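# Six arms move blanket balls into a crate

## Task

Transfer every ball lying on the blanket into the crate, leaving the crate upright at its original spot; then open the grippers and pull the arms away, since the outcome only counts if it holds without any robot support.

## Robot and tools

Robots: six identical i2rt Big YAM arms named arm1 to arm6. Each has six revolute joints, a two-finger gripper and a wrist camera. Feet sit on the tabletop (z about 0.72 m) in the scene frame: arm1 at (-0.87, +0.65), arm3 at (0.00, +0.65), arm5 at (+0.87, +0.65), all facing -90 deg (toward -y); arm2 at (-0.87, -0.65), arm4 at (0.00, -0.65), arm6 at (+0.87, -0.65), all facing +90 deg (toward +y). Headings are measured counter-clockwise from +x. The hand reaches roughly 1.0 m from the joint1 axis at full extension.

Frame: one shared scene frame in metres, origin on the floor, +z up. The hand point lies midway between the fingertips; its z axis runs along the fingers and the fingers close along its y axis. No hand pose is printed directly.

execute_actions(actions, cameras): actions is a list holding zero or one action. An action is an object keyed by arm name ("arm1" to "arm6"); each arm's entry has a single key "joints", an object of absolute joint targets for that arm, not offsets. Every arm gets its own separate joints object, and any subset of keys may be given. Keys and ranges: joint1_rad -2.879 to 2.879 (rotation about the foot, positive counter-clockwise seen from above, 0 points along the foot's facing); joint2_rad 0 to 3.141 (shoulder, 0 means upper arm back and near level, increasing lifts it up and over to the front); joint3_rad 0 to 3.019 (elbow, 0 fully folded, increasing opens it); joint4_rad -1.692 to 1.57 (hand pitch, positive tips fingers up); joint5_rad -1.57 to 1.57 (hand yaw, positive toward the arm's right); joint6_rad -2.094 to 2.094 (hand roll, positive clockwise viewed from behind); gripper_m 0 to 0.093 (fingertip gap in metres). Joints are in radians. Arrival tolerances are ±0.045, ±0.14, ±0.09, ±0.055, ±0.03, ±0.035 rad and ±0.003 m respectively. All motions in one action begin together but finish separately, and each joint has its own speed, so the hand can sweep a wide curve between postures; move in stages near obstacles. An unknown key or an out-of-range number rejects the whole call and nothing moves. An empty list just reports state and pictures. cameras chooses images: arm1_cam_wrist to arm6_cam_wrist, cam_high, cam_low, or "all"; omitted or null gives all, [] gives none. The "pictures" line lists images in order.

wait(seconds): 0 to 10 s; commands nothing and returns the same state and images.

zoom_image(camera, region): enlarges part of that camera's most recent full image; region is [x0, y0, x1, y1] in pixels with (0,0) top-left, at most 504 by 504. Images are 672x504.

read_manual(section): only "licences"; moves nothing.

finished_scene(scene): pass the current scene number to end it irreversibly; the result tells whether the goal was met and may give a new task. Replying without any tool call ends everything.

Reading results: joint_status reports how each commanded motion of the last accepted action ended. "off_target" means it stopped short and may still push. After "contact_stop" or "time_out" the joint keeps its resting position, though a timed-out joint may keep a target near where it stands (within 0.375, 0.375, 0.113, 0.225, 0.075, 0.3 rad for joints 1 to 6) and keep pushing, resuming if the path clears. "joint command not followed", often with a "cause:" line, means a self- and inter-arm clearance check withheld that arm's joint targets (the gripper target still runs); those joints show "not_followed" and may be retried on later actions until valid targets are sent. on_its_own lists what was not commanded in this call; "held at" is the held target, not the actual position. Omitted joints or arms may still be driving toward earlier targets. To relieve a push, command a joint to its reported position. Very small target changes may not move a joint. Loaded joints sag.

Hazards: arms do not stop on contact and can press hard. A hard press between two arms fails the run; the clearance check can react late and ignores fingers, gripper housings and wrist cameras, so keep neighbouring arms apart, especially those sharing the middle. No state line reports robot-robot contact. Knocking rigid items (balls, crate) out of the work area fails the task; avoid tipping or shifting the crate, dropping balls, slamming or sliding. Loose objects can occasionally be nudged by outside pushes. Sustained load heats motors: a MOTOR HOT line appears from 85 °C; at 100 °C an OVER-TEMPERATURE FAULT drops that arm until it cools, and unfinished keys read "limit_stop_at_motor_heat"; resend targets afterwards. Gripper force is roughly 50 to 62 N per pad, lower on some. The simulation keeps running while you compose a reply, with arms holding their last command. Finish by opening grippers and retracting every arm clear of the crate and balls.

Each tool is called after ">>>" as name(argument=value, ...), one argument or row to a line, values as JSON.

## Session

>>> execute_actions(
  actions=[],
)

Scene clock: 0.00 s.
arm1.joint_positions: joint1_rad=+0.004 joint2_rad=+0.455 joint3_rad=+1.471 joint4_rad=-1.545 joint5_rad=+0.017 joint6_rad=+0.014 gripper_m=+0.094
arm1.joint_status: not commanded
arm1.hand: x=-0.8723 y=+0.5251 z=+1.3142 quat_wxyz=(-0.351, -0.618, -0.609, +0.354) (m; scene frame)
arm2.joint_positions: joint1_rad=-0.003 joint2_rad=+0.439 joint3_rad=+1.451 joint4_rad=-1.547 joint5_rad=-0.015 joint6_rad=-0.014 gripper_m=+0.094
arm2.joint_status: not commanded
arm2.hand: x=-0.8653 y=-0.5327 z=+1.3357 quat_wxyz=(-0.354, +0.610, -0.616, -0.351) (m; scene frame)
arm3.joint_positions: joint1_rad=+0.006 joint2_rad=+0.432 joint3_rad=+1.478 joint4_rad=-1.548 joint5_rad=+0.016 joint6_rad=+0.007 gripper_m=+0.095
arm3.joint_status: not commanded
arm3.hand: x=-0.0017 y=+0.5372 z=+1.3479 quat_wxyz=(-0.358, -0.611, -0.606, +0.363) (m; scene frame)
arm4.joint_positions: joint1_rad=-0.011 joint2_rad=+0.424 joint3_rad=+1.458 joint4_rad=-1.549 joint5_rad=-0.008 joint6_rad=+0.014 gripper_m=+0.094
arm4.joint_status: not commanded
arm4.hand: x=+0.0086 y=-0.5301 z=+1.3397 quat_wxyz=(-0.355, +0.593, -0.632, -0.350) (m; scene frame)
arm5.joint_positions: joint1_rad=+0.017 joint2_rad=+0.426 joint3_rad=+1.454 joint4_rad=-1.542 joint5_rad=-0.014 joint6_rad=-0.008 gripper_m=+0.094
arm5.joint_status: not commanded
arm5.hand: x=+0.8698 y=+0.5332 z=+1.2857 quat_wxyz=(-0.355, -0.613, -0.608, +0.358) (m; scene frame)
arm6.joint_positions: joint1_rad=-0.014 joint2_rad=+0.448 joint3_rad=+1.462 joint4_rad=-1.524 joint5_rad=-0.001 joint6_rad=+0.011 gripper_m=+0.094
arm6.joint_status: not commanded
arm6.hand: x=+0.8812 y=-0.5265 z=+1.3725 quat_wxyz=(-0.357, +0.595, -0.623, -0.361) (m; scene frame)
pictures: arm1_cam_wrist, arm2_cam_wrist, arm3_cam_wrist, arm4_cam_wrist, arm5_cam_wrist, arm6_cam_wrist, cam_high, cam_low
Images, in order (width x height): arm1_cam_wrist 672x504, arm2_cam_wrist 672x504, arm3_cam_wrist 672x504, arm4_cam_wrist 672x504, arm5_cam_wrist 672x504, arm6_cam_wrist 672x504, cam_high 672x504, cam_low 672x504.

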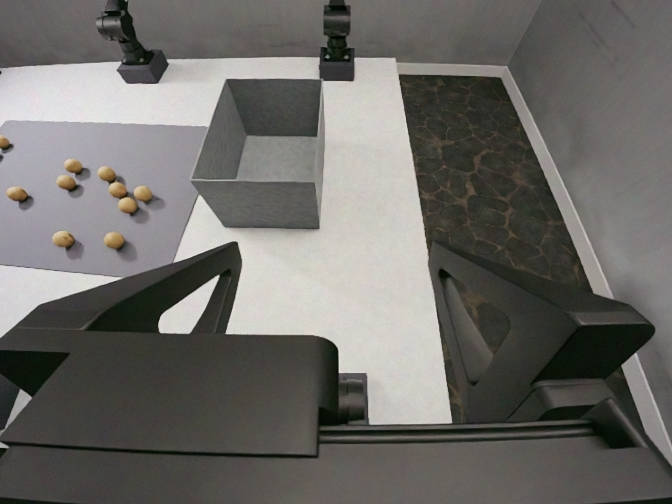

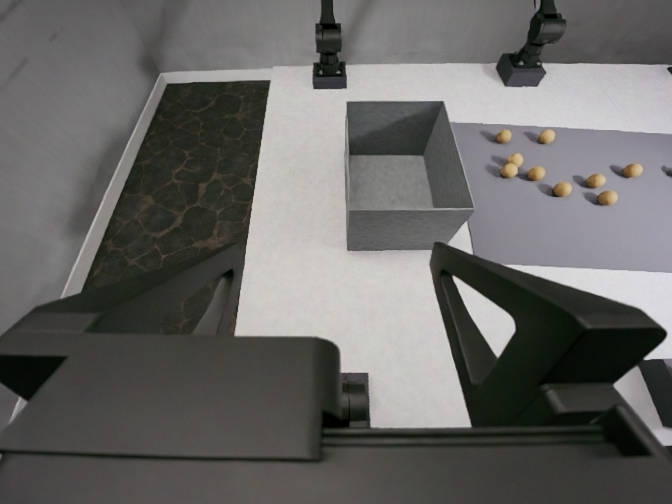

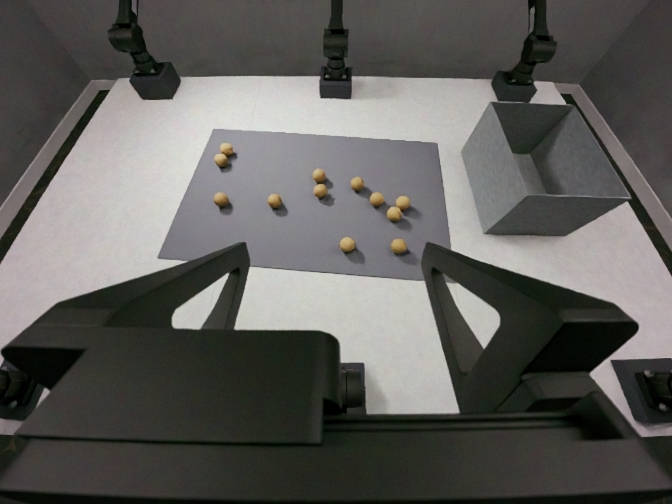

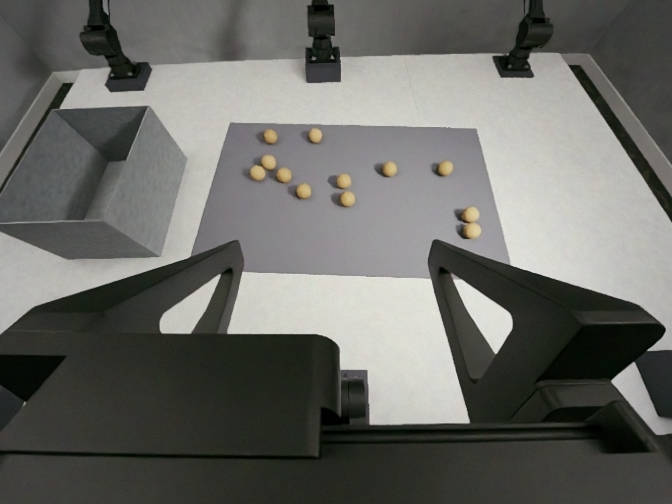

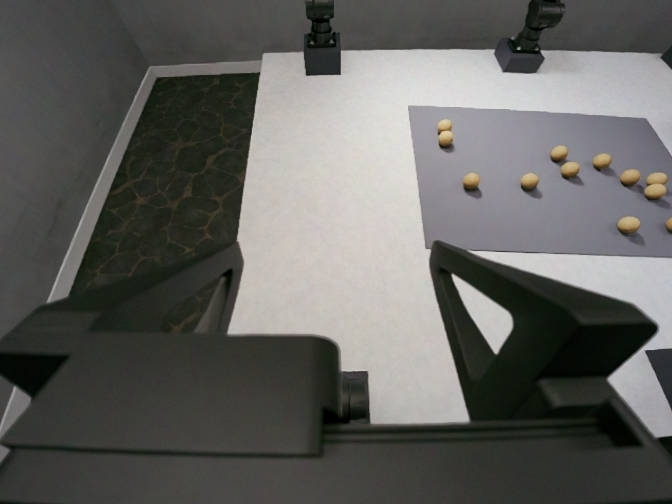

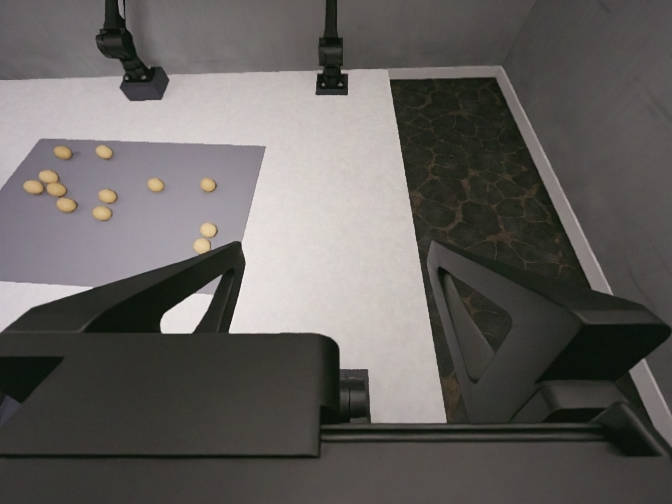

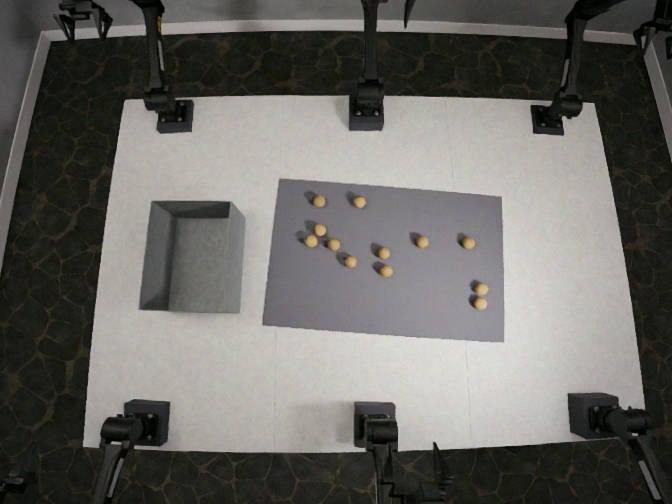

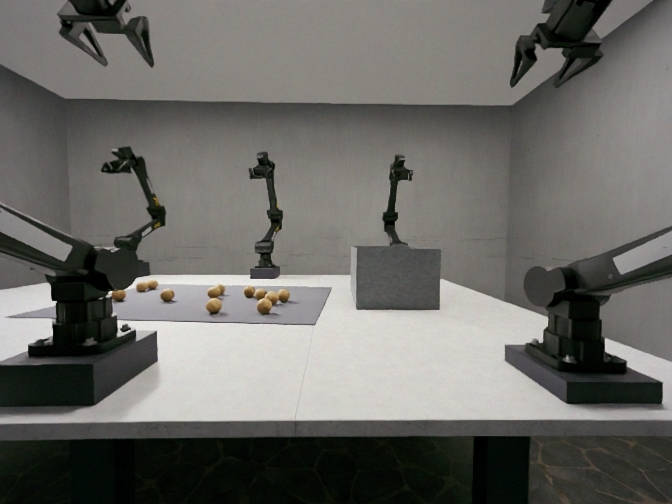

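>>> execute_actions(
  actions=[
    {"arm3":{"joints":{"joint1_rad":-0.9,"joint2_rad":1.6,"joint3_rad":1.75,"joint4_rad":-1.3}},"arm4":{"joints":{"joint1_rad":0.25,"joint2_rad":2.0,"joint3_rad":1.76,"joint4_rad":-1.3}}},
  ],
  cameras=["cam_high","arm3_cam_wrist","arm4_cam_wrist"],
)

Scene clock: 7.57 s.
arm1.joint_positions: joint1_rad=+0.004 joint2_rad=+0.455 joint3_rad=+1.471 joint4_rad=-1.545 joint5_rad=+0.017 joint6_rad=+0.014 gripper_m=+0.094
arm1.joint_status: not commanded
arm1.hand: x=-0.8723 y=+0.5251 z=+1.3142 quat_wxyz=(-0.351, -0.618, -0.609, +0.354) (m; scene frame)
arm2.joint_positions: joint1_rad=-0.003 joint2_rad=+0.439 joint3_rad=+1.451 joint4_rad=-1.547 joint5_rad=-0.015 joint6_rad=-0.014 gripper_m=+0.094
arm2.joint_status: not commanded
arm2.hand: x=-0.8653 y=-0.5327 z=+1.3357 quat_wxyz=(-0.354, +0.610, -0.616, -0.351) (m; scene frame)
arm3.joint_positions: joint1_rad=-0.909 joint2_rad=+1.596 joint3_rad=+1.728 joint4_rad=-1.309 joint5_rad=+0.017 joint6_rad=+0.007 gripper_m=+0.095
arm3.joint_status: all done
arm3.hand: x=-0.4527 y=+0.3007 z=+1.1167 quat_wxyz=(-0.057, -0.929, -0.314, +0.189) (m; scene frame)
arm4.joint_positions: joint1_rad=+0.241 joint2_rad=+1.979 joint3_rad=+1.742 joint4_rad=-1.304 joint5_rad=-0.008 joint6_rad=+0.014 gripper_m=+0.094
arm4.joint_status: all done
arm4.hand: x=-0.1218 y=-0.0481 z=+0.8960 quat_wxyz=(+0.000, +0.770, -0.638, -0.013) (m; scene frame)
arm5.joint_positions: joint1_rad=+0.017 joint2_rad=+0.426 joint3_rad=+1.454 joint4_rad=-1.542 joint5_rad=-0.014 joint6_rad=-0.008 gripper_m=+0.094
arm5.joint_status: not commanded
arm5.hand: x=+0.8698 y=+0.5332 z=+1.2857 quat_wxyz=(-0.355, -0.613, -0.608, +0.358) (m; scene frame)
arm6.joint_positions: joint1_rad=-0.014 joint2_rad=+0.448 joint3_rad=+1.462 joint4_rad=-1.524 joint5_rad=-0.001 joint6_rad=+0.011 gripper_m=+0.094
arm6.joint_status: not commanded
arm6.hand: x=+0.8812 y=-0.5265 z=+1.3725 quat_wxyz=(-0.357, +0.595, -0.623, -0.361) (m; scene frame)
pictures: arm3_cam_wrist, arm4_cam_wrist, cam_high
Images, in order (width x height): arm3_cam_wrist 672x504, arm4_cam_wrist 672x504, cam_high 672x504.

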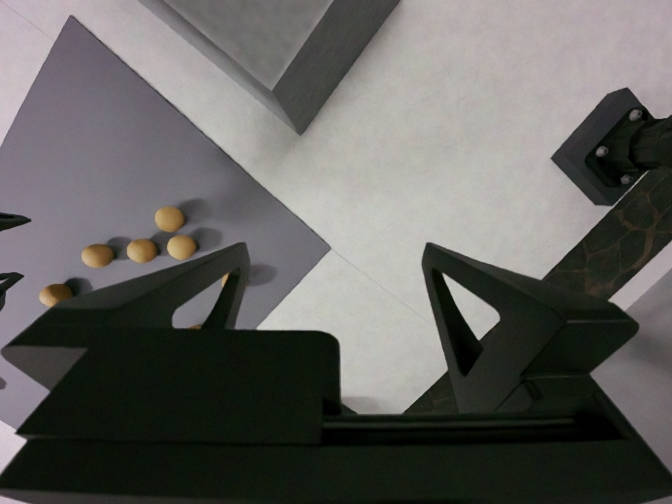

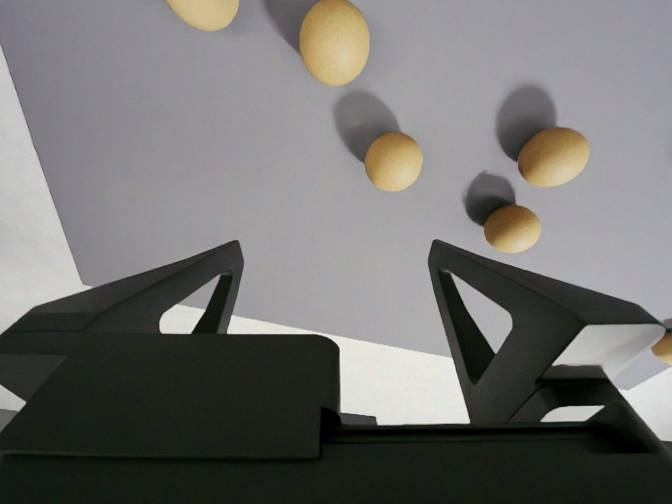

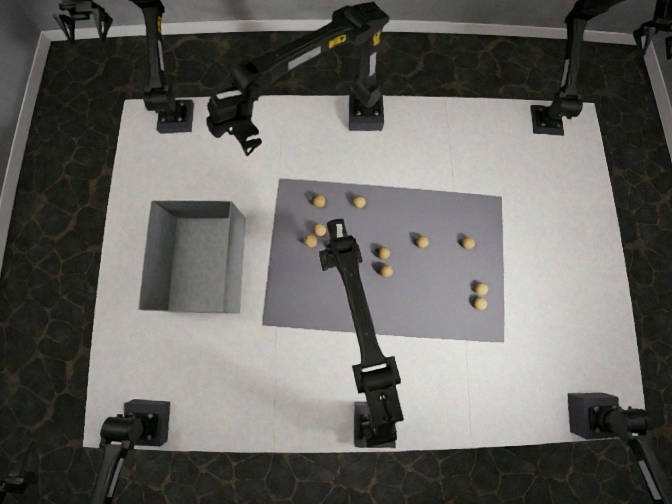

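>>> execute_actions(
  actions=[
    {"arm3":{"joints":{"joint1_rad":-0.47,"joint2_rad":1.66,"joint3_rad":1.22,"joint4_rad":-1.125}},"arm4":{"joints":{"joint1_rad":0.166}}},
  ],
  cameras=["cam_high","arm3_cam_wrist","arm4_cam_wrist"],
)

Scene clock: 10.03 s.
arm1.joint_positions: joint1_rad=+0.004 joint2_rad=+0.455 joint3_rad=+1.471 joint4_rad=-1.545 joint5_rad=+0.017 joint6_rad=+0.014 gripper_m=+0.094
arm1.joint_status: not commanded
arm1.hand: x=-0.8723 y=+0.5251 z=+1.3142 quat_wxyz=(-0.351, -0.618, -0.609, +0.354) (m; scene frame)
arm2.joint_positions: joint1_rad=-0.003 joint2_rad=+0.439 joint3_rad=+1.451 joint4_rad=-1.547 joint5_rad=-0.015 joint6_rad=-0.014 gripper_m=+0.094
arm2.joint_status: not commanded
arm2.hand: x=-0.8653 y=-0.5327 z=+1.3357 quat_wxyz=(-0.354, +0.610, -0.616, -0.351) (m; scene frame)
arm3.joint_positions: joint1_rad=-0.461 joint2_rad=+1.668 joint3_rad=+1.219 joint4_rad=-1.140 joint5_rad=+0.014 joint6_rad=+0.007 gripper_m=+0.095
arm3.joint_status: all done
arm3.hand: x=-0.2090 y=+0.2339 z=+0.8747 quat_wxyz=(+0.011, -0.851, -0.524, -0.003) (m; scene frame)
arm4.joint_positions: joint1_rad=+0.157 joint2_rad=+1.979 joint3_rad=+1.742 joint4_rad=-1.304 joint5_rad=-0.008 joint6_rad=+0.014 gripper_m=+0.094
arm4.joint_status: all done
arm4.hand: x=-0.0713 y=-0.0400 z=+0.8956 quat_wxyz=(-0.001, +0.742, -0.670, -0.013) (m; scene frame)
arm5.joint_positions: joint1_rad=+0.017 joint2_rad=+0.426 joint3_rad=+1.454 joint4_rad=-1.542 joint5_rad=-0.014 joint6_rad=-0.008 gripper_m=+0.094
arm5.joint_status: not commanded
arm5.hand: x=+0.8698 y=+0.5332 z=+1.2857 quat_wxyz=(-0.355, -0.613, -0.608, +0.358) (m; scene frame)
arm6.joint_positions: joint1_rad=-0.014 joint2_rad=+0.448 joint3_rad=+1.462 joint4_rad=-1.524 joint5_rad=-0.001 joint6_rad=+0.011 gripper_m=+0.094
arm6.joint_status: not commanded
arm6.hand: x=+0.8812 y=-0.5265 z=+1.3725 quat_wxyz=(-0.357, +0.595, -0.623, -0.361) (m; scene frame)
pictures: arm3_cam_wrist, arm4_cam_wrist, cam_high
Images, in order (width x height): arm3_cam_wrist 672x504, arm4_cam_wrist 672x504, cam_high 672x504.

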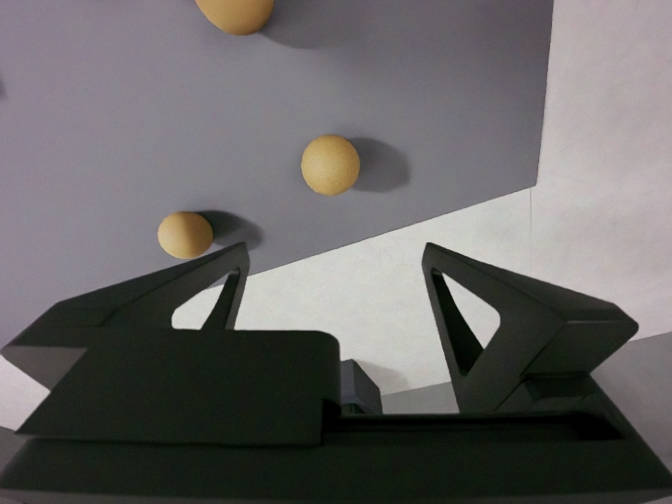

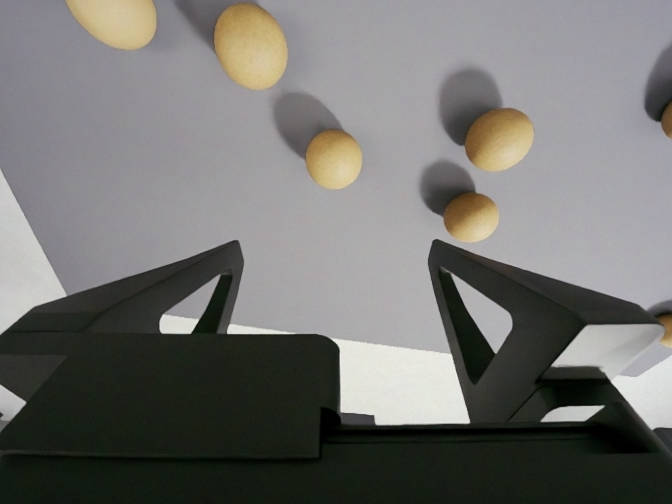

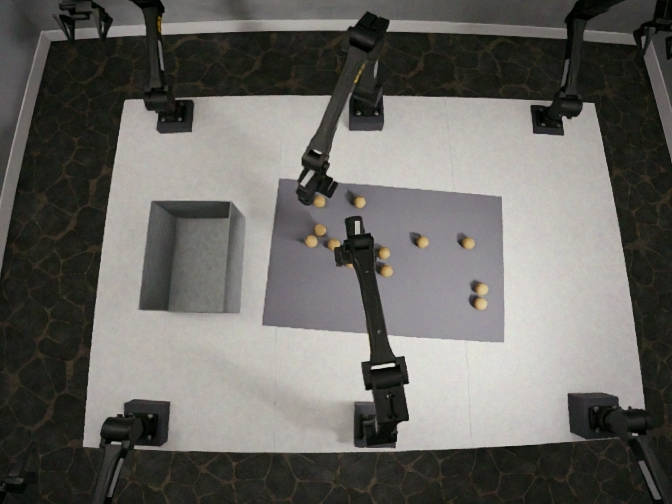

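>>> execute_actions(
  actions=[
    {"arm3":{"joints":{"joint2_rad":1.84,"joint3_rad":1.10,"joint4_rad":-0.82}},"arm4":{"joints":{"joint2_rad":2.15,"joint3_rad":1.62,"joint4_rad":-1.04}}},
  ],
  cameras=["arm3_cam_wrist","arm4_cam_wrist"],
)

Scene clock: 11.77 s.
arm1.joint_positions: joint1_rad=+0.004 joint2_rad=+0.455 joint3_rad=+1.471 joint4_rad=-1.545 joint5_rad=+0.017 joint6_rad=+0.014 gripper_m=+0.094
arm1.joint_status: not commanded
arm1.hand: x=-0.8723 y=+0.5251 z=+1.3142 quat_wxyz=(-0.351, -0.618, -0.609, +0.354) (m; scene frame)
arm2.joint_positions: joint1_rad=-0.003 joint2_rad=+0.439 joint3_rad=+1.451 joint4_rad=-1.547 joint5_rad=-0.015 joint6_rad=-0.014 gripper_m=+0.094
arm2.joint_status: not commanded
arm2.hand: x=-0.8653 y=-0.5327 z=+1.3357 quat_wxyz=(-0.354, +0.610, -0.616, -0.351) (m; scene frame)
arm3.joint_positions: joint1_rad=-0.461 joint2_rad=+1.843 joint3_rad=+1.092 joint4_rad=-0.838 joint5_rad=+0.014 joint6_rad=+0.007 gripper_m=+0.095
arm3.joint_status: all done
arm3.hand: x=-0.2083 y=+0.2356 z=+0.7560 quat_wxyz=(+0.011, -0.851, -0.524, -0.003) (m; scene frame)
arm4.joint_positions: joint1_rad=+0.159 joint2_rad=+2.150 joint3_rad=+1.611 joint4_rad=-1.057 joint5_rad=-0.006 joint6_rad=+0.014 gripper_m=+0.094
arm4.joint_status: all done
arm4.hand: x=-0.0720 y=-0.0470 z=+0.7483 quat_wxyz=(+0.017, +0.743, -0.669, +0.009) (m; scene frame)
arm5.joint_positions: joint1_rad=+0.017 joint2_rad=+0.426 joint3_rad=+1.454 joint4_rad=-1.542 joint5_rad=-0.014 joint6_rad=-0.008 gripper_m=+0.094
arm5.joint_status: not commanded
arm5.hand: x=+0.8698 y=+0.5332 z=+1.2857 quat_wxyz=(-0.355, -0.613, -0.608, +0.358) (m; scene frame)
arm6.joint_positions: joint1_rad=-0.014 joint2_rad=+0.448 joint3_rad=+1.462 joint4_rad=-1.524 joint5_rad=-0.001 joint6_rad=+0.011 gripper_m=+0.094
arm6.joint_status: not commanded
arm6.hand: x=+0.8812 y=-0.5265 z=+1.3725 quat_wxyz=(-0.357, +0.595, -0.623, -0.361) (m; scene frame)
pictures: arm3_cam_wrist, arm4_cam_wrist
Images, in order (width x height): arm3_cam_wrist 672x504, arm4_cam_wrist 672x504.

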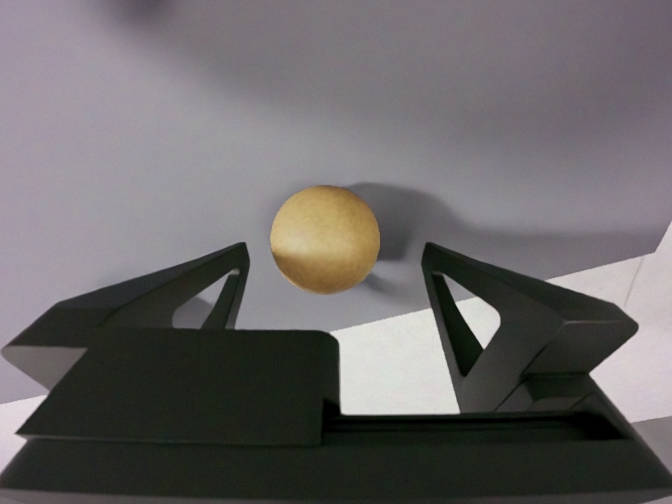

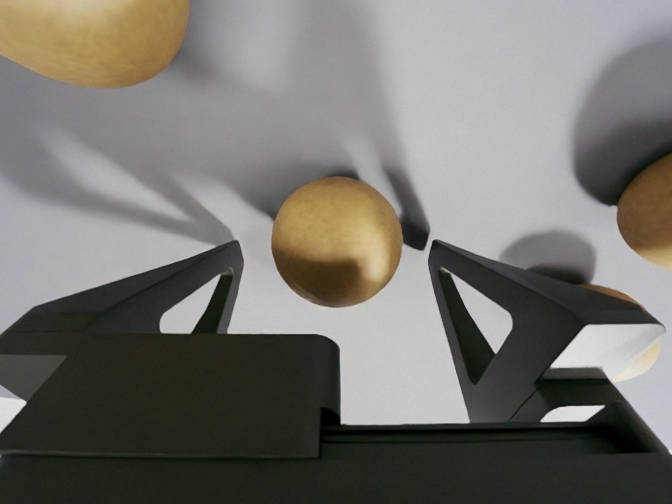

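>>> execute_actions(
  actions=[
    {"arm3":{"joints":{"gripper_m":0.04}},"arm4":{"joints":{"gripper_m":0.04}}},
  ],
  cameras=[],
)

>>> execute_actions(
  actions=[
    {"arm3":{"joints":{"joint2_rad":1.6,"joint3_rad":1.55,"joint4_rad":-1.45}},"arm4":{"joints":{"joint2_rad":1.75,"joint3_rad":1.8,"joint4_rad":-1.45}}},
  ],
  cameras=[],
)

>>> execute_actions(
  actions=[
    {"arm3":{"joints":{"joint1_rad":-0.93,"joint2_rad":1.88,"joint3_rad":2.08,"joint4_rad":-1.45}}},
  ],
  cameras=["arm3_cam_wrist","cam_high","cam_low"],
)

Scene clock: 13.10 s.
arm1.joint_positions: joint1_rad=+0.004 joint2_rad=+0.455 joint3_rad=+1.471 joint4_rad=-1.545 joint5_rad=+0.017 joint6_rad=+0.014 gripper_m=+0.094
arm1.joint_status: not commanded
arm1.hand: x=-0.8723 y=+0.5251 z=+1.3142 quat_wxyz=(-0.351, -0.618, -0.609, +0.354) (m; scene frame)
arm2.joint_positions: joint1_rad=-0.003 joint2_rad=+0.439 joint3_rad=+1.451 joint4_rad=-1.547 joint5_rad=-0.015 joint6_rad=-0.014 gripper_m=+0.094
arm2.joint_status: not commanded
arm2.hand: x=-0.8653 y=-0.5327 z=+1.3357 quat_wxyz=(-0.354, +0.610, -0.616, -0.351) (m; scene frame)
arm3.joint_positions: joint1_rad=-0.461 joint2_rad=+1.843 joint3_rad=+1.092 joint4_rad=-0.838 joint5_rad=+0.015 joint6_rad=+0.007 gripper_m=+0.044
arm3.joint_status: gripper_m off_target (ended at +0.044, target +0.040)
arm3.hand: x=-0.2084 y=+0.2356 z=+0.7560 quat_wxyz=(+0.011, -0.851, -0.524, -0.003) (m; scene frame)
arm4.joint_positions: joint1_rad=+0.159 joint2_rad=+2.150 joint3_rad=+1.611 joint4_rad=-1.057 joint5_rad=-0.006 joint6_rad=+0.014 gripper_m=+0.044
arm4.joint_status: gripper_m off_target (ended at +0.044, target +0.040)
arm4.hand: x=-0.0720 y=-0.0470 z=+0.7483 quat_wxyz=(+0.017, +0.743, -0.669, +0.009) (m; scene frame)
arm5.joint_positions: joint1_rad=+0.017 joint2_rad=+0.426 joint3_rad=+1.454 joint4_rad=-1.542 joint5_rad=-0.014 joint6_rad=-0.008 gripper_m=+0.094
arm5.joint_status: not commanded
arm5.hand: x=+0.8698 y=+0.5332 z=+1.2857 quat_wxyz=(-0.355, -0.613, -0.608, +0.358) (m; scene frame)
arm6.joint_positions: joint1_rad=-0.014 joint2_rad=+0.448 joint3_rad=+1.462 joint4_rad=-1.524 joint5_rad=-0.001 joint6_rad=+0.011 gripper_m=+0.094
arm6.joint_status: not commanded
arm6.hand: x=+0.8812 y=-0.5265 z=+1.3725 quat_wxyz=(-0.357, +0.595, -0.623, -0.361) (m; scene frame)
pictures: none
No camera images: the call's "cameras" was empty. Leave "cameras" out to get every camera's image.

Scene clock: 14.80 s.
arm1.joint_positions: joint1_rad=+0.004 joint2_rad=+0.455 joint3_rad=+1.471 joint4_rad=-1.545 joint5_rad=+0.017 joint6_rad=+0.014 gripper_m=+0.094
arm1.joint_status: not commanded
arm1.hand: x=-0.8723 y=+0.5251 z=+1.3142 quat_wxyz=(-0.351, -0.618, -0.609, +0.354) (m; scene frame)
arm2.joint_positions: joint1_rad=-0.003 joint2_rad=+0.439 joint3_rad=+1.451 joint4_rad=-1.547 joint5_rad=-0.015 joint6_rad=-0.014 gripper_m=+0.094
arm2.joint_status: not commanded
arm2.hand: x=-0.8653 y=-0.5327 z=+1.3357 quat_wxyz=(-0.354, +0.610, -0.616, -0.351) (m; scene frame)
arm3.joint_positions: joint1_rad=-0.461 joint2_rad=+1.599 joint3_rad=+1.533 joint4_rad=-1.433 joint5_rad=+0.015 joint6_rad=+0.007 gripper_m=+0.044
arm3.joint_status: all done
arm3.hand: x=-0.2238 y=+0.2041 z=+1.0223 quat_wxyz=(-0.013, -0.851, -0.524, +0.035) (m; scene frame)
arm4.joint_positions: joint1_rad=+0.159 joint2_rad=+1.738 joint3_rad=+1.798 joint4_rad=-1.432 joint5_rad=-0.006 joint6_rad=+0.014 gripper_m=+0.044
arm4.joint_status: all done
arm4.hand: x=-0.0669 y=-0.0695 z=+1.0548 quat_wxyz=(-0.057, +0.739, -0.667, -0.076) (m; scene frame)
arm5.joint_positions: joint1_rad=+0.017 joint2_rad=+0.426 joint3_rad=+1.454 joint4_rad=-1.542 joint5_rad=-0.014 joint6_rad=-0.008 gripper_m=+0.094
arm5.joint_status: not commanded
arm5.hand: x=+0.8698 y=+0.5332 z=+1.2857 quat_wxyz=(-0.355, -0.613, -0.608, +0.358) (m; scene frame)
arm6.joint_positions: joint1_rad=-0.014 joint2_rad=+0.448 joint3_rad=+1.462 joint4_rad=-1.524 joint5_rad=-0.001 joint6_rad=+0.011 gripper_m=+0.094
arm6.joint_status: not commanded
arm6.hand: x=+0.8812 y=-0.5265 z=+1.3725 quat_wxyz=(-0.357, +0.595, -0.623, -0.361) (m; scene frame)
pictures: none
No camera images: the call's "cameras" was empty. Leave "cameras" out to get every camera's image.

Scene clock: 16.27 s.
arm1.joint_positions: joint1_rad=+0.004 joint2_rad=+0.455 joint3_rad=+1.471 joint4_rad=-1.545 joint5_rad=+0.017 joint6_rad=+0.014 gripper_m=+0.094
arm1.joint_status: not commanded
arm1.hand: x=-0.8723 y=+0.5251 z=+1.3142 quat_wxyz=(-0.351, -0.618, -0.609, +0.354) (m; scene frame)
arm2.joint_positions: joint1_rad=-0.003 joint2_rad=+0.439 joint3_rad=+1.451 joint4_rad=-1.547 joint5_rad=-0.015 joint6_rad=-0.014 gripper_m=+0.094
arm2.joint_status: not commanded
arm2.hand: x=-0.8653 y=-0.5327 z=+1.3357 quat_wxyz=(-0.354, +0.610, -0.616, -0.351) (m; scene frame)
arm3.joint_positions: joint1_rad=-0.931 joint2_rad=+1.866 joint3_rad=+2.039 joint4_rad=-1.440 joint5_rad=+0.017 joint6_rad=+0.007 gripper_m=+0.044
arm3.joint_status: all done
arm3.hand: x=-0.5199 y=+0.2660 z=+1.0898 quat_wxyz=(-0.040, -0.939, -0.307, +0.147) (m; scene frame)
arm4.joint_positions: joint1_rad=+0.159 joint2_rad=+1.738 joint3_rad=+1.798 joint4_rad=-1.432 joint5_rad=-0.006 joint6_rad=+0.014 gripper_m=+0.044
arm4.joint_status: not commanded
arm4.hand: x=-0.0669 y=-0.0695 z=+1.0548 quat_wxyz=(-0.057, +0.739, -0.667, -0.076) (m; scene frame)
arm5.joint_positions: joint1_rad=+0.017 joint2_rad=+0.426 joint3_rad=+1.454 joint4_rad=-1.542 joint5_rad=-0.014 joint6_rad=-0.008 gripper_m=+0.094
arm5.joint_status: not commanded
arm5.hand: x=+0.8698 y=+0.5332 z=+1.2857 quat_wxyz=(-0.355, -0.613, -0.608, +0.358) (m; scene frame)
arm6.joint_positions: joint1_rad=-0.014 joint2_rad=+0.448 joint3_rad=+1.462 joint4_rad=-1.524 joint5_rad=-0.001 joint6_rad=+0.011 gripper_m=+0.094
arm6.joint_status: not commanded
arm6.hand: x=+0.8812 y=-0.5265 z=+1.3725 quat_wxyz=(-0.357, +0.595, -0.623, -0.361) (m; scene frame)
pictures: arm3_cam_wrist, cam_high, cam_low
Images, in order (width x height): arm3_cam_wrist 672x504, cam_high 672x504, cam_low 672x504.

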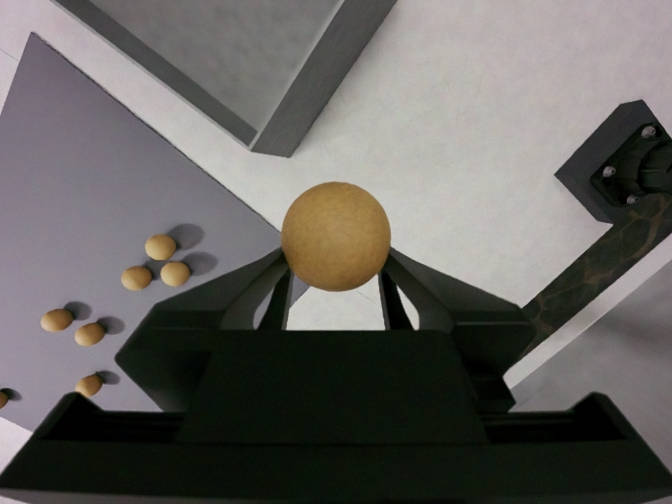

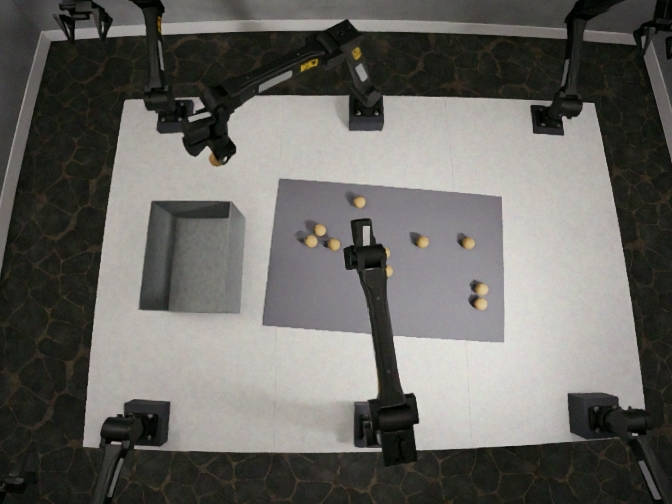

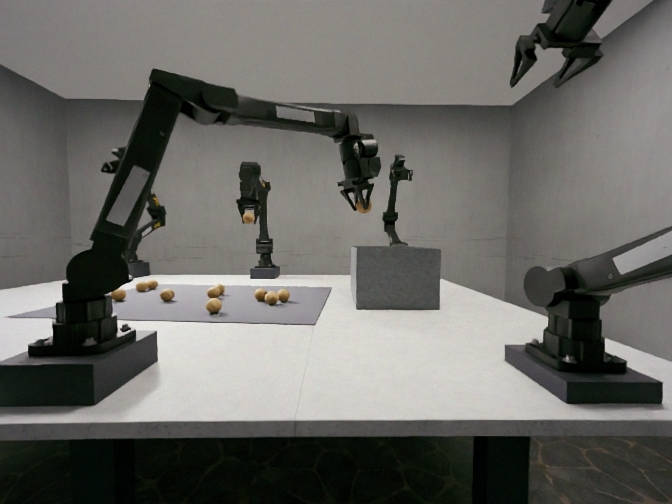

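>>> execute_actions(
  actions=[
    {"arm3":{"joints":{"joint1_rad":-0.872,"joint2_rad":2.244,"joint3_rad":2.44,"joint4_rad":-1.18}}},
  ],
  cameras=["arm3_cam_wrist","cam_high","cam_low"],
)

Scene clock: 20.43 s.
arm1.joint_positions: joint1_rad=+0.004 joint2_rad=+0.455 joint3_rad=+1.471 joint4_rad=-1.545 joint5_rad=+0.017 joint6_rad=+0.014 gripper_m=+0.094
arm1.joint_status: not commanded
arm1.hand: x=-0.8723 y=+0.5251 z=+1.3142 quat_wxyz=(-0.351, -0.618, -0.609, +0.354) (m; scene frame)
arm2.joint_positions: joint1_rad=-0.003 joint2_rad=+0.439 joint3_rad=+1.451 joint4_rad=-1.547 joint5_rad=-0.015 joint6_rad=-0.014 gripper_m=+0.094
arm2.joint_status: not commanded
arm2.hand: x=-0.8653 y=-0.5327 z=+1.3357 quat_wxyz=(-0.354, +0.610, -0.616, -0.351) (m; scene frame)
arm3.joint_positions: joint1_rad=-0.870 joint2_rad=+2.249 joint3_rad=+2.387 joint4_rad=-1.202 joint5_rad=+0.017 joint6_rad=+0.007 gripper_m=+0.044
arm3.joint_status: all done
arm3.hand: x=-0.6201 y=+0.1295 z=+1.0067 quat_wxyz=(-0.079, -0.911, -0.328, +0.239) (m; scene frame)
arm4.joint_positions: joint1_rad=+0.159 joint2_rad=+1.738 joint3_rad=+1.798 joint4_rad=-1.432 joint5_rad=-0.006 joint6_rad=+0.014 gripper_m=+0.044
arm4.joint_status: not commanded
arm4.hand: x=-0.0669 y=-0.0695 z=+1.0548 quat_wxyz=(-0.057, +0.739, -0.667, -0.076) (m; scene frame)
arm5.joint_positions: joint1_rad=+0.017 joint2_rad=+0.426 joint3_rad=+1.454 joint4_rad=-1.542 joint5_rad=-0.014 joint6_rad=-0.008 gripper_m=+0.094
arm5.joint_status: not commanded
arm5.hand: x=+0.8698 y=+0.5332 z=+1.2857 quat_wxyz=(-0.355, -0.613, -0.608, +0.358) (m; scene frame)
arm6.joint_positions: joint1_rad=-0.014 joint2_rad=+0.448 joint3_rad=+1.462 joint4_rad=-1.524 joint5_rad=-0.001 joint6_rad=+0.011 gripper_m=+0.094
arm6.joint_status: not commanded
arm6.hand: x=+0.8812 y=-0.5265 z=+1.3725 quat_wxyz=(-0.357, +0.595, -0.623, -0.361) (m; scene frame)
pictures: arm3_cam_wrist, cam_high, cam_low
Images, in order (width x height): arm3_cam_wrist 672x504, cam_high 672x504, cam_low 672x504.

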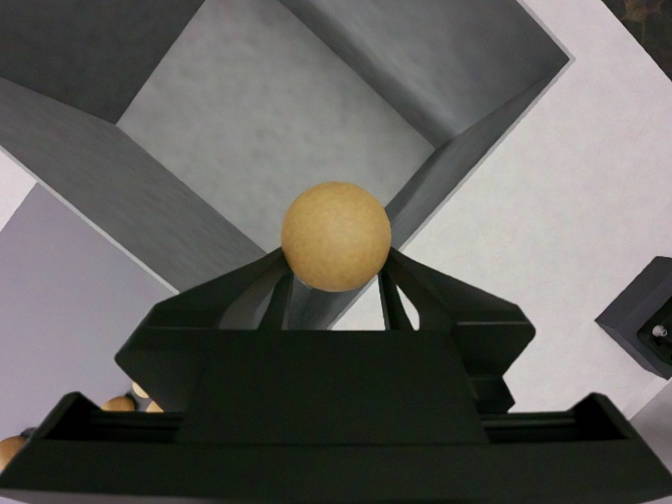

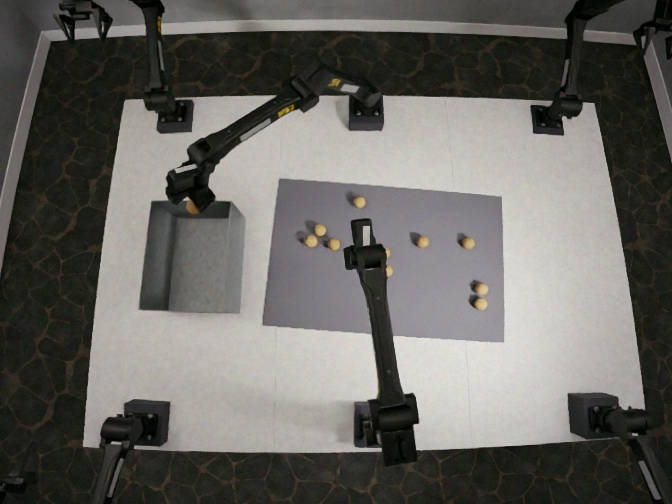

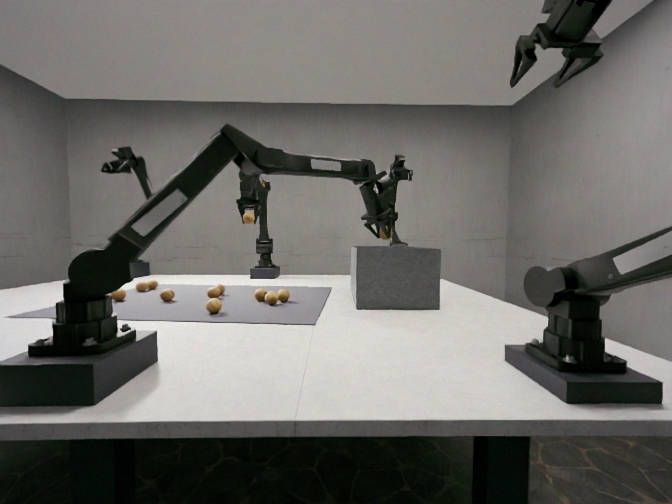

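>>> execute_actions(
  actions=[
    {"arm3":{"joints":{"joint1_rad":-0.76}}},
  ],
  cameras=[],
)

>>> execute_actions(
  actions=[
    {"arm3":{"joints":{"joint2_rad":2.40,"joint3_rad":2.44}}},
  ],
  cameras=["arm3_cam_wrist","cam_high","cam_low"],
)

Scene clock: 22.60 s.
arm1.joint_positions: joint1_rad=+0.004 joint2_rad=+0.455 joint3_rad=+1.471 joint4_rad=-1.545 joint5_rad=+0.017 joint6_rad=+0.014 gripper_m=+0.094
arm1.joint_status: not commanded
arm1.hand: x=-0.8723 y=+0.5251 z=+1.3142 quat_wxyz=(-0.351, -0.618, -0.609, +0.354) (m; scene frame)
arm2.joint_positions: joint1_rad=-0.003 joint2_rad=+0.439 joint3_rad=+1.451 joint4_rad=-1.547 joint5_rad=-0.015 joint6_rad=-0.014 gripper_m=+0.094
arm2.joint_status: not commanded
arm2.hand: x=-0.8653 y=-0.5327 z=+1.3357 quat_wxyz=(-0.354, +0.610, -0.616, -0.351) (m; scene frame)
arm3.joint_positions: joint1_rad=-0.753 joint2_rad=+2.249 joint3_rad=+2.387 joint4_rad=-1.202 joint5_rad=+0.016 joint6_rad=+0.007 gripper_m=+0.044
arm3.joint_status: all done
arm3.hand: x=-0.5552 y=+0.0608 z=+1.0067 quat_wxyz=(-0.094, -0.890, -0.380, +0.233) (m; scene frame)
arm4.joint_positions: joint1_rad=+0.159 joint2_rad=+1.738 joint3_rad=+1.798 joint4_rad=-1.432 joint5_rad=-0.006 joint6_rad=+0.014 gripper_m=+0.044
arm4.joint_status: not commanded
arm4.hand: x=-0.0669 y=-0.0695 z=+1.0548 quat_wxyz=(-0.057, +0.739, -0.667, -0.076) (m; scene frame)
arm5.joint_positions: joint1_rad=+0.017 joint2_rad=+0.426 joint3_rad=+1.454 joint4_rad=-1.542 joint5_rad=-0.014 joint6_rad=-0.008 gripper_m=+0.094
arm5.joint_status: not commanded
arm5.hand: x=+0.8698 y=+0.5332 z=+1.2857 quat_wxyz=(-0.355, -0.613, -0.608, +0.358) (m; scene frame)
arm6.joint_positions: joint1_rad=-0.014 joint2_rad=+0.448 joint3_rad=+1.462 joint4_rad=-1.524 joint5_rad=-0.001 joint6_rad=+0.011 gripper_m=+0.094
arm6.joint_status: not commanded
arm6.hand: x=+0.8812 y=-0.5265 z=+1.3725 quat_wxyz=(-0.357, +0.595, -0.623, -0.361) (m; scene frame)
pictures: none
No camera images: the call's "cameras" was empty. Leave "cameras" out to get every camera's image.

Scene clock: 23.53 s.
arm1.joint_positions: joint1_rad=+0.004 joint2_rad=+0.455 joint3_rad=+1.471 joint4_rad=-1.545 joint5_rad=+0.017 joint6_rad=+0.014 gripper_m=+0.094
arm1.joint_status: not commanded
arm1.hand: x=-0.8723 y=+0.5251 z=+1.3142 quat_wxyz=(-0.351, -0.618, -0.609, +0.354) (m; scene frame)
arm2.joint_positions: joint1_rad=-0.003 joint2_rad=+0.439 joint3_rad=+1.451 joint4_rad=-1.547 joint5_rad=-0.015 joint6_rad=-0.014 gripper_m=+0.094
arm2.joint_status: not commanded
arm2.hand: x=-0.8653 y=-0.5327 z=+1.3357 quat_wxyz=(-0.354, +0.610, -0.616, -0.351) (m; scene frame)
arm3.joint_positions: joint1_rad=-0.771 joint2_rad=+2.366 joint3_rad=+2.418 joint4_rad=-1.173 joint5_rad=+0.020 joint6_rad=+0.012 gripper_m=+0.044
arm3.joint_status: all done
arm3.hand: x=-0.5787 y=+0.0578 z=+0.9316 quat_wxyz=(-0.079, -0.900, -0.373, +0.210) (m; scene frame)
arm4.joint_positions: joint1_rad=+0.159 joint2_rad=+1.738 joint3_rad=+1.798 joint4_rad=-1.432 joint5_rad=-0.006 joint6_rad=+0.014 gripper_m=+0.044
arm4.joint_status: not commanded
arm4.hand: x=-0.0669 y=-0.0695 z=+1.0548 quat_wxyz=(-0.057, +0.739, -0.667, -0.076) (m; scene frame)
arm5.joint_positions: joint1_rad=+0.017 joint2_rad=+0.426 joint3_rad=+1.454 joint4_rad=-1.542 joint5_rad=-0.014 joint6_rad=-0.008 gripper_m=+0.094
arm5.joint_status: not commanded
arm5.hand: x=+0.8698 y=+0.5332 z=+1.2857 quat_wxyz=(-0.355, -0.613, -0.608, +0.358) (m; scene frame)
arm6.joint_positions: joint1_rad=-0.014 joint2_rad=+0.448 joint3_rad=+1.462 joint4_rad=-1.524 joint5_rad=-0.001 joint6_rad=+0.011 gripper_m=+0.094
arm6.joint_status: not commanded
arm6.hand: x=+0.8812 y=-0.5265 z=+1.3725 quat_wxyz=(-0.357, +0.595, -0.623, -0.361) (m; scene frame)
pictures: arm3_cam_wrist, cam_high, cam_low
Images, in order (width x height): arm3_cam_wrist 672x504, cam_high 672x504, cam_low 672x504.

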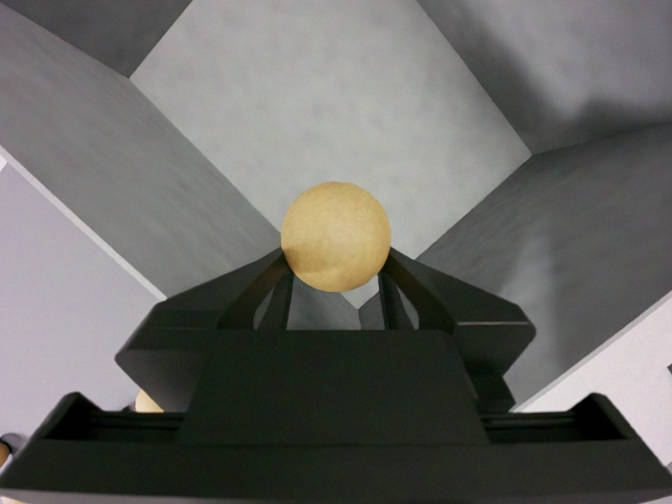

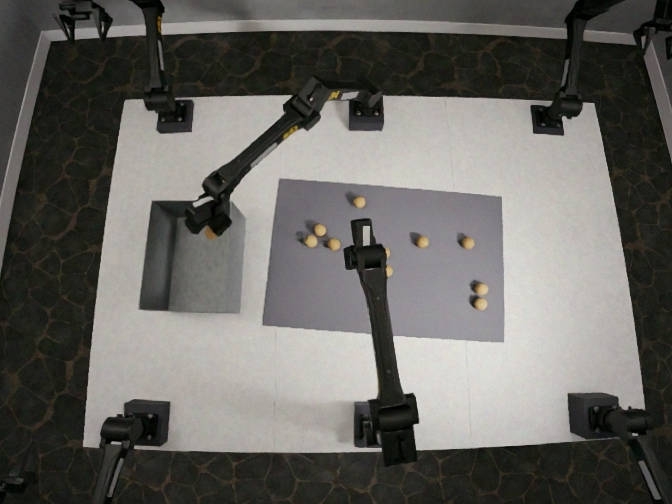

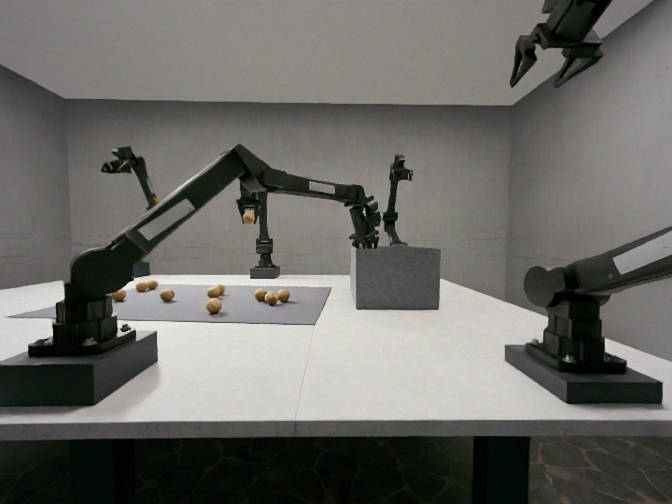

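>>> execute_actions(
  actions=[
    {"arm3":{"joints":{"joint1_rad":-0.82}}},
  ],
  cameras=["arm3_cam_wrist","cam_high"],
)

Scene clock: 24.70 s.
arm1.joint_positions: joint1_rad=+0.004 joint2_rad=+0.455 joint3_rad=+1.471 joint4_rad=-1.545 joint5_rad=+0.017 joint6_rad=+0.014 gripper_m=+0.094
arm1.joint_status: not commanded
arm1.hand: x=-0.8723 y=+0.5251 z=+1.3142 quat_wxyz=(-0.351, -0.618, -0.609, +0.354) (m; scene frame)
arm2.joint_positions: joint1_rad=-0.003 joint2_rad=+0.439 joint3_rad=+1.451 joint4_rad=-1.547 joint5_rad=-0.015 joint6_rad=-0.014 gripper_m=+0.094
arm2.joint_status: not commanded
arm2.hand: x=-0.8653 y=-0.5327 z=+1.3357 quat_wxyz=(-0.354, +0.610, -0.616, -0.351) (m; scene frame)
arm3.joint_positions: joint1_rad=-0.822 joint2_rad=+2.380 joint3_rad=+2.418 joint4_rad=-1.173 joint5_rad=+0.017 joint6_rad=+0.012 gripper_m=+0.044
arm3.joint_status: all done
arm3.hand: x=-0.6081 y=+0.0879 z=+0.9208 quat_wxyz=(-0.073, -0.911, -0.351, +0.205) (m; scene frame)
arm4.joint_positions: joint1_rad=+0.159 joint2_rad=+1.738 joint3_rad=+1.798 joint4_rad=-1.432 joint5_rad=-0.006 joint6_rad=+0.014 gripper_m=+0.044
arm4.joint_status: not commanded
arm4.hand: x=-0.0669 y=-0.0695 z=+1.0548 quat_wxyz=(-0.057, +0.739, -0.667, -0.076) (m; scene frame)
arm5.joint_positions: joint1_rad=+0.017 joint2_rad=+0.426 joint3_rad=+1.454 joint4_rad=-1.542 joint5_rad=-0.014 joint6_rad=-0.008 gripper_m=+0.094
arm5.joint_status: not commanded
arm5.hand: x=+0.8698 y=+0.5332 z=+1.2857 quat_wxyz=(-0.355, -0.613, -0.608, +0.358) (m; scene frame)
arm6.joint_positions: joint1_rad=-0.014 joint2_rad=+0.448 joint3_rad=+1.462 joint4_rad=-1.524 joint5_rad=-0.001 joint6_rad=+0.011 gripper_m=+0.094
arm6.joint_status: not commanded
arm6.hand: x=+0.8812 y=-0.5265 z=+1.3725 quat_wxyz=(-0.357, +0.595, -0.623, -0.361) (m; scene frame)
pictures: arm3_cam_wrist, cam_high
Images, in order (width x height): arm3_cam_wrist 672x504, cam_high 672x504.

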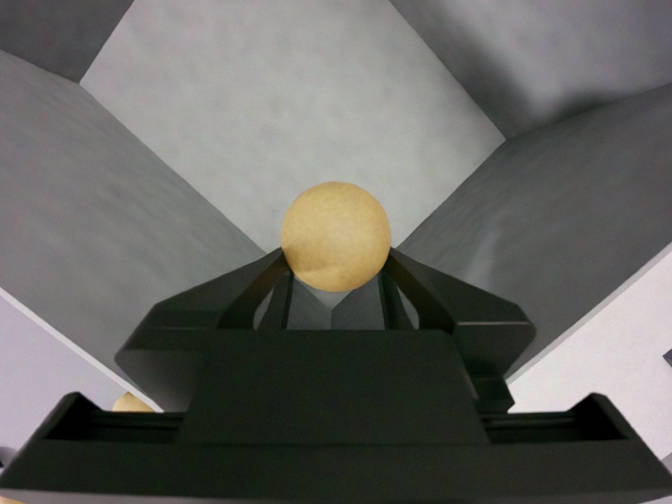

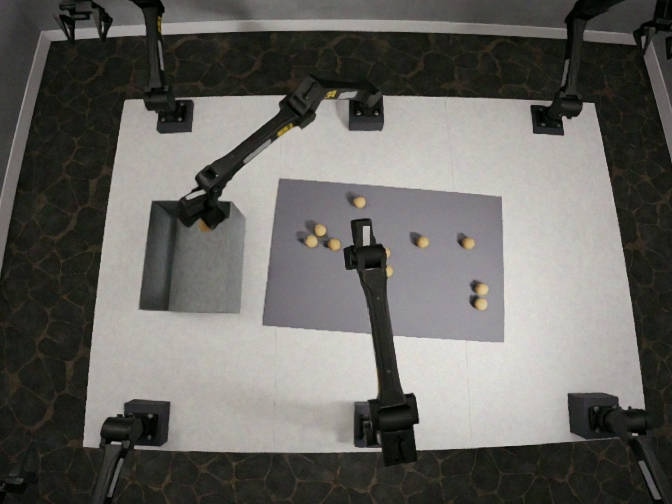

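>>> execute_actions(
  actions=[
    {"arm3":{"joints":{"gripper_m":0.065}}},
  ],
  cameras=[],
)

>>> execute_actions(
  actions=[
    {"arm3":{"joints":{"joint2_rad":2.2,"joint3_rad":2.42}}},
  ],
  cameras=["arm3_cam_wrist","cam_high"],
)

Scene clock: 25.53 s.
arm1.joint_positions: joint1_rad=+0.004 joint2_rad=+0.455 joint3_rad=+1.471 joint4_rad=-1.545 joint5_rad=+0.017 joint6_rad=+0.014 gripper_m=+0.094
arm1.joint_status: not commanded
arm1.hand: x=-0.8723 y=+0.5251 z=+1.3142 quat_wxyz=(-0.351, -0.618, -0.609, +0.354) (m; scene frame)
arm2.joint_positions: joint1_rad=-0.003 joint2_rad=+0.439 joint3_rad=+1.451 joint4_rad=-1.547 joint5_rad=-0.015 joint6_rad=-0.014 gripper_m=+0.094
arm2.joint_status: not commanded
arm2.hand: x=-0.8653 y=-0.5327 z=+1.3357 quat_wxyz=(-0.354, +0.610, -0.616, -0.351) (m; scene frame)
arm3.joint_positions: joint1_rad=-0.821 joint2_rad=+2.380 joint3_rad=+2.418 joint4_rad=-1.173 joint5_rad=+0.015 joint6_rad=+0.012 gripper_m=+0.065
arm3.joint_status: all done
arm3.hand: x=-0.6070 y=+0.0867 z=+0.9208 quat_wxyz=(-0.074, -0.911, -0.352, +0.205) (m; scene frame)
arm4.joint_positions: joint1_rad=+0.159 joint2_rad=+1.738 joint3_rad=+1.798 joint4_rad=-1.432 joint5_rad=-0.006 joint6_rad=+0.014 gripper_m=+0.044
arm4.joint_status: not commanded
arm4.hand: x=-0.0669 y=-0.0695 z=+1.0548 quat_wxyz=(-0.057, +0.739, -0.667, -0.076) (m; scene frame)
arm5.joint_positions: joint1_rad=+0.017 joint2_rad=+0.426 joint3_rad=+1.454 joint4_rad=-1.542 joint5_rad=-0.014 joint6_rad=-0.008 gripper_m=+0.094
arm5.joint_status: not commanded
arm5.hand: x=+0.8698 y=+0.5332 z=+1.2857 quat_wxyz=(-0.355, -0.613, -0.608, +0.358) (m; scene frame)
arm6.joint_positions: joint1_rad=-0.014 joint2_rad=+0.448 joint3_rad=+1.462 joint4_rad=-1.524 joint5_rad=-0.001 joint6_rad=+0.011 gripper_m=+0.094
arm6.joint_status: not commanded
arm6.hand: x=+0.8812 y=-0.5265 z=+1.3725 quat_wxyz=(-0.357, +0.595, -0.623, -0.361) (m; scene frame)
pictures: none
No camera images: the call's "cameras" was empty. Leave "cameras" out to get every camera's image.

Scene clock: 27.00 s.
arm1.joint_positions: joint1_rad=+0.004 joint2_rad=+0.455 joint3_rad=+1.471 joint4_rad=-1.545 joint5_rad=+0.017 joint6_rad=+0.014 gripper_m=+0.094
arm1.joint_status: not commanded
arm1.hand: x=-0.8723 y=+0.5251 z=+1.3142 quat_wxyz=(-0.351, -0.618, -0.609, +0.354) (m; scene frame)
arm2.joint_positions: joint1_rad=-0.003 joint2_rad=+0.439 joint3_rad=+1.451 joint4_rad=-1.547 joint5_rad=-0.015 joint6_rad=-0.014 gripper_m=+0.094
arm2.joint_status: not commanded
arm2.hand: x=-0.8653 y=-0.5327 z=+1.3357 quat_wxyz=(-0.354, +0.610, -0.616, -0.351) (m; scene frame)
arm3.joint_positions: joint1_rad=-0.821 joint2_rad=+2.192 joint3_rad=+2.409 joint4_rad=-1.173 joint5_rad=+0.015 joint6_rad=+0.012 gripper_m=+0.065
arm3.joint_status: all done
arm3.hand: x=-0.5952 y=+0.0977 z=+1.0667 quat_wxyz=(-0.106, -0.889, -0.342, +0.285) (m; scene frame)
arm4.joint_positions: joint1_rad=+0.159 joint2_rad=+1.738 joint3_rad=+1.798 joint4_rad=-1.432 joint5_rad=-0.006 joint6_rad=+0.014 gripper_m=+0.044
arm4.joint_status: not commanded
arm4.hand: x=-0.0669 y=-0.0695 z=+1.0548 quat_wxyz=(-0.057, +0.739, -0.667, -0.076) (m; scene frame)
arm5.joint_positions: joint1_rad=+0.017 joint2_rad=+0.426 joint3_rad=+1.454 joint4_rad=-1.542 joint5_rad=-0.014 joint6_rad=-0.008 gripper_m=+0.094
arm5.joint_status: not commanded
arm5.hand: x=+0.8698 y=+0.5332 z=+1.2857 quat_wxyz=(-0.355, -0.613, -0.608, +0.358) (m; scene frame)
arm6.joint_positions: joint1_rad=-0.014 joint2_rad=+0.448 joint3_rad=+1.462 joint4_rad=-1.524 joint5_rad=-0.001 joint6_rad=+0.011 gripper_m=+0.094
arm6.joint_status: not commanded
arm6.hand: x=+0.8812 y=-0.5265 z=+1.3725 quat_wxyz=(-0.357, +0.595, -0.623, -0.361) (m; scene frame)
pictures: arm3_cam_wrist, cam_high
Images, in order (width x height): arm3_cam_wrist 672x504, cam_high 672x504.

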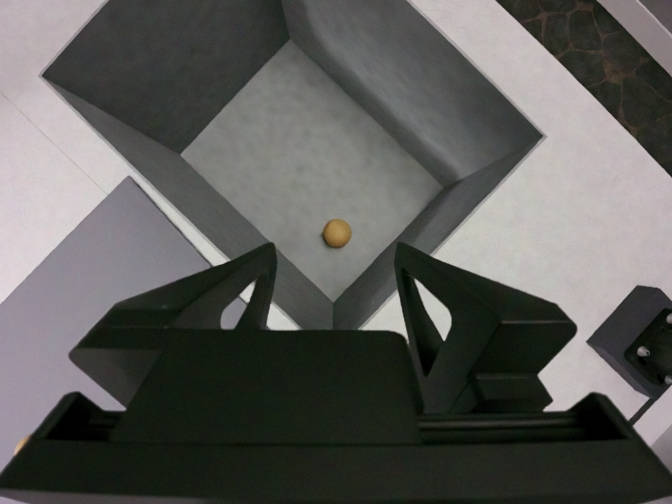

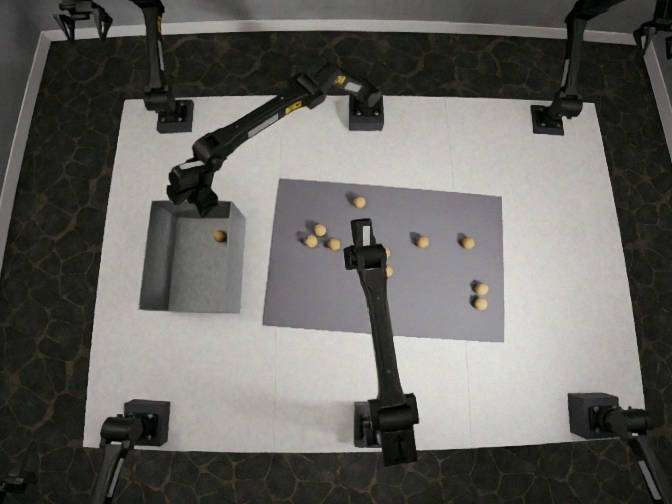

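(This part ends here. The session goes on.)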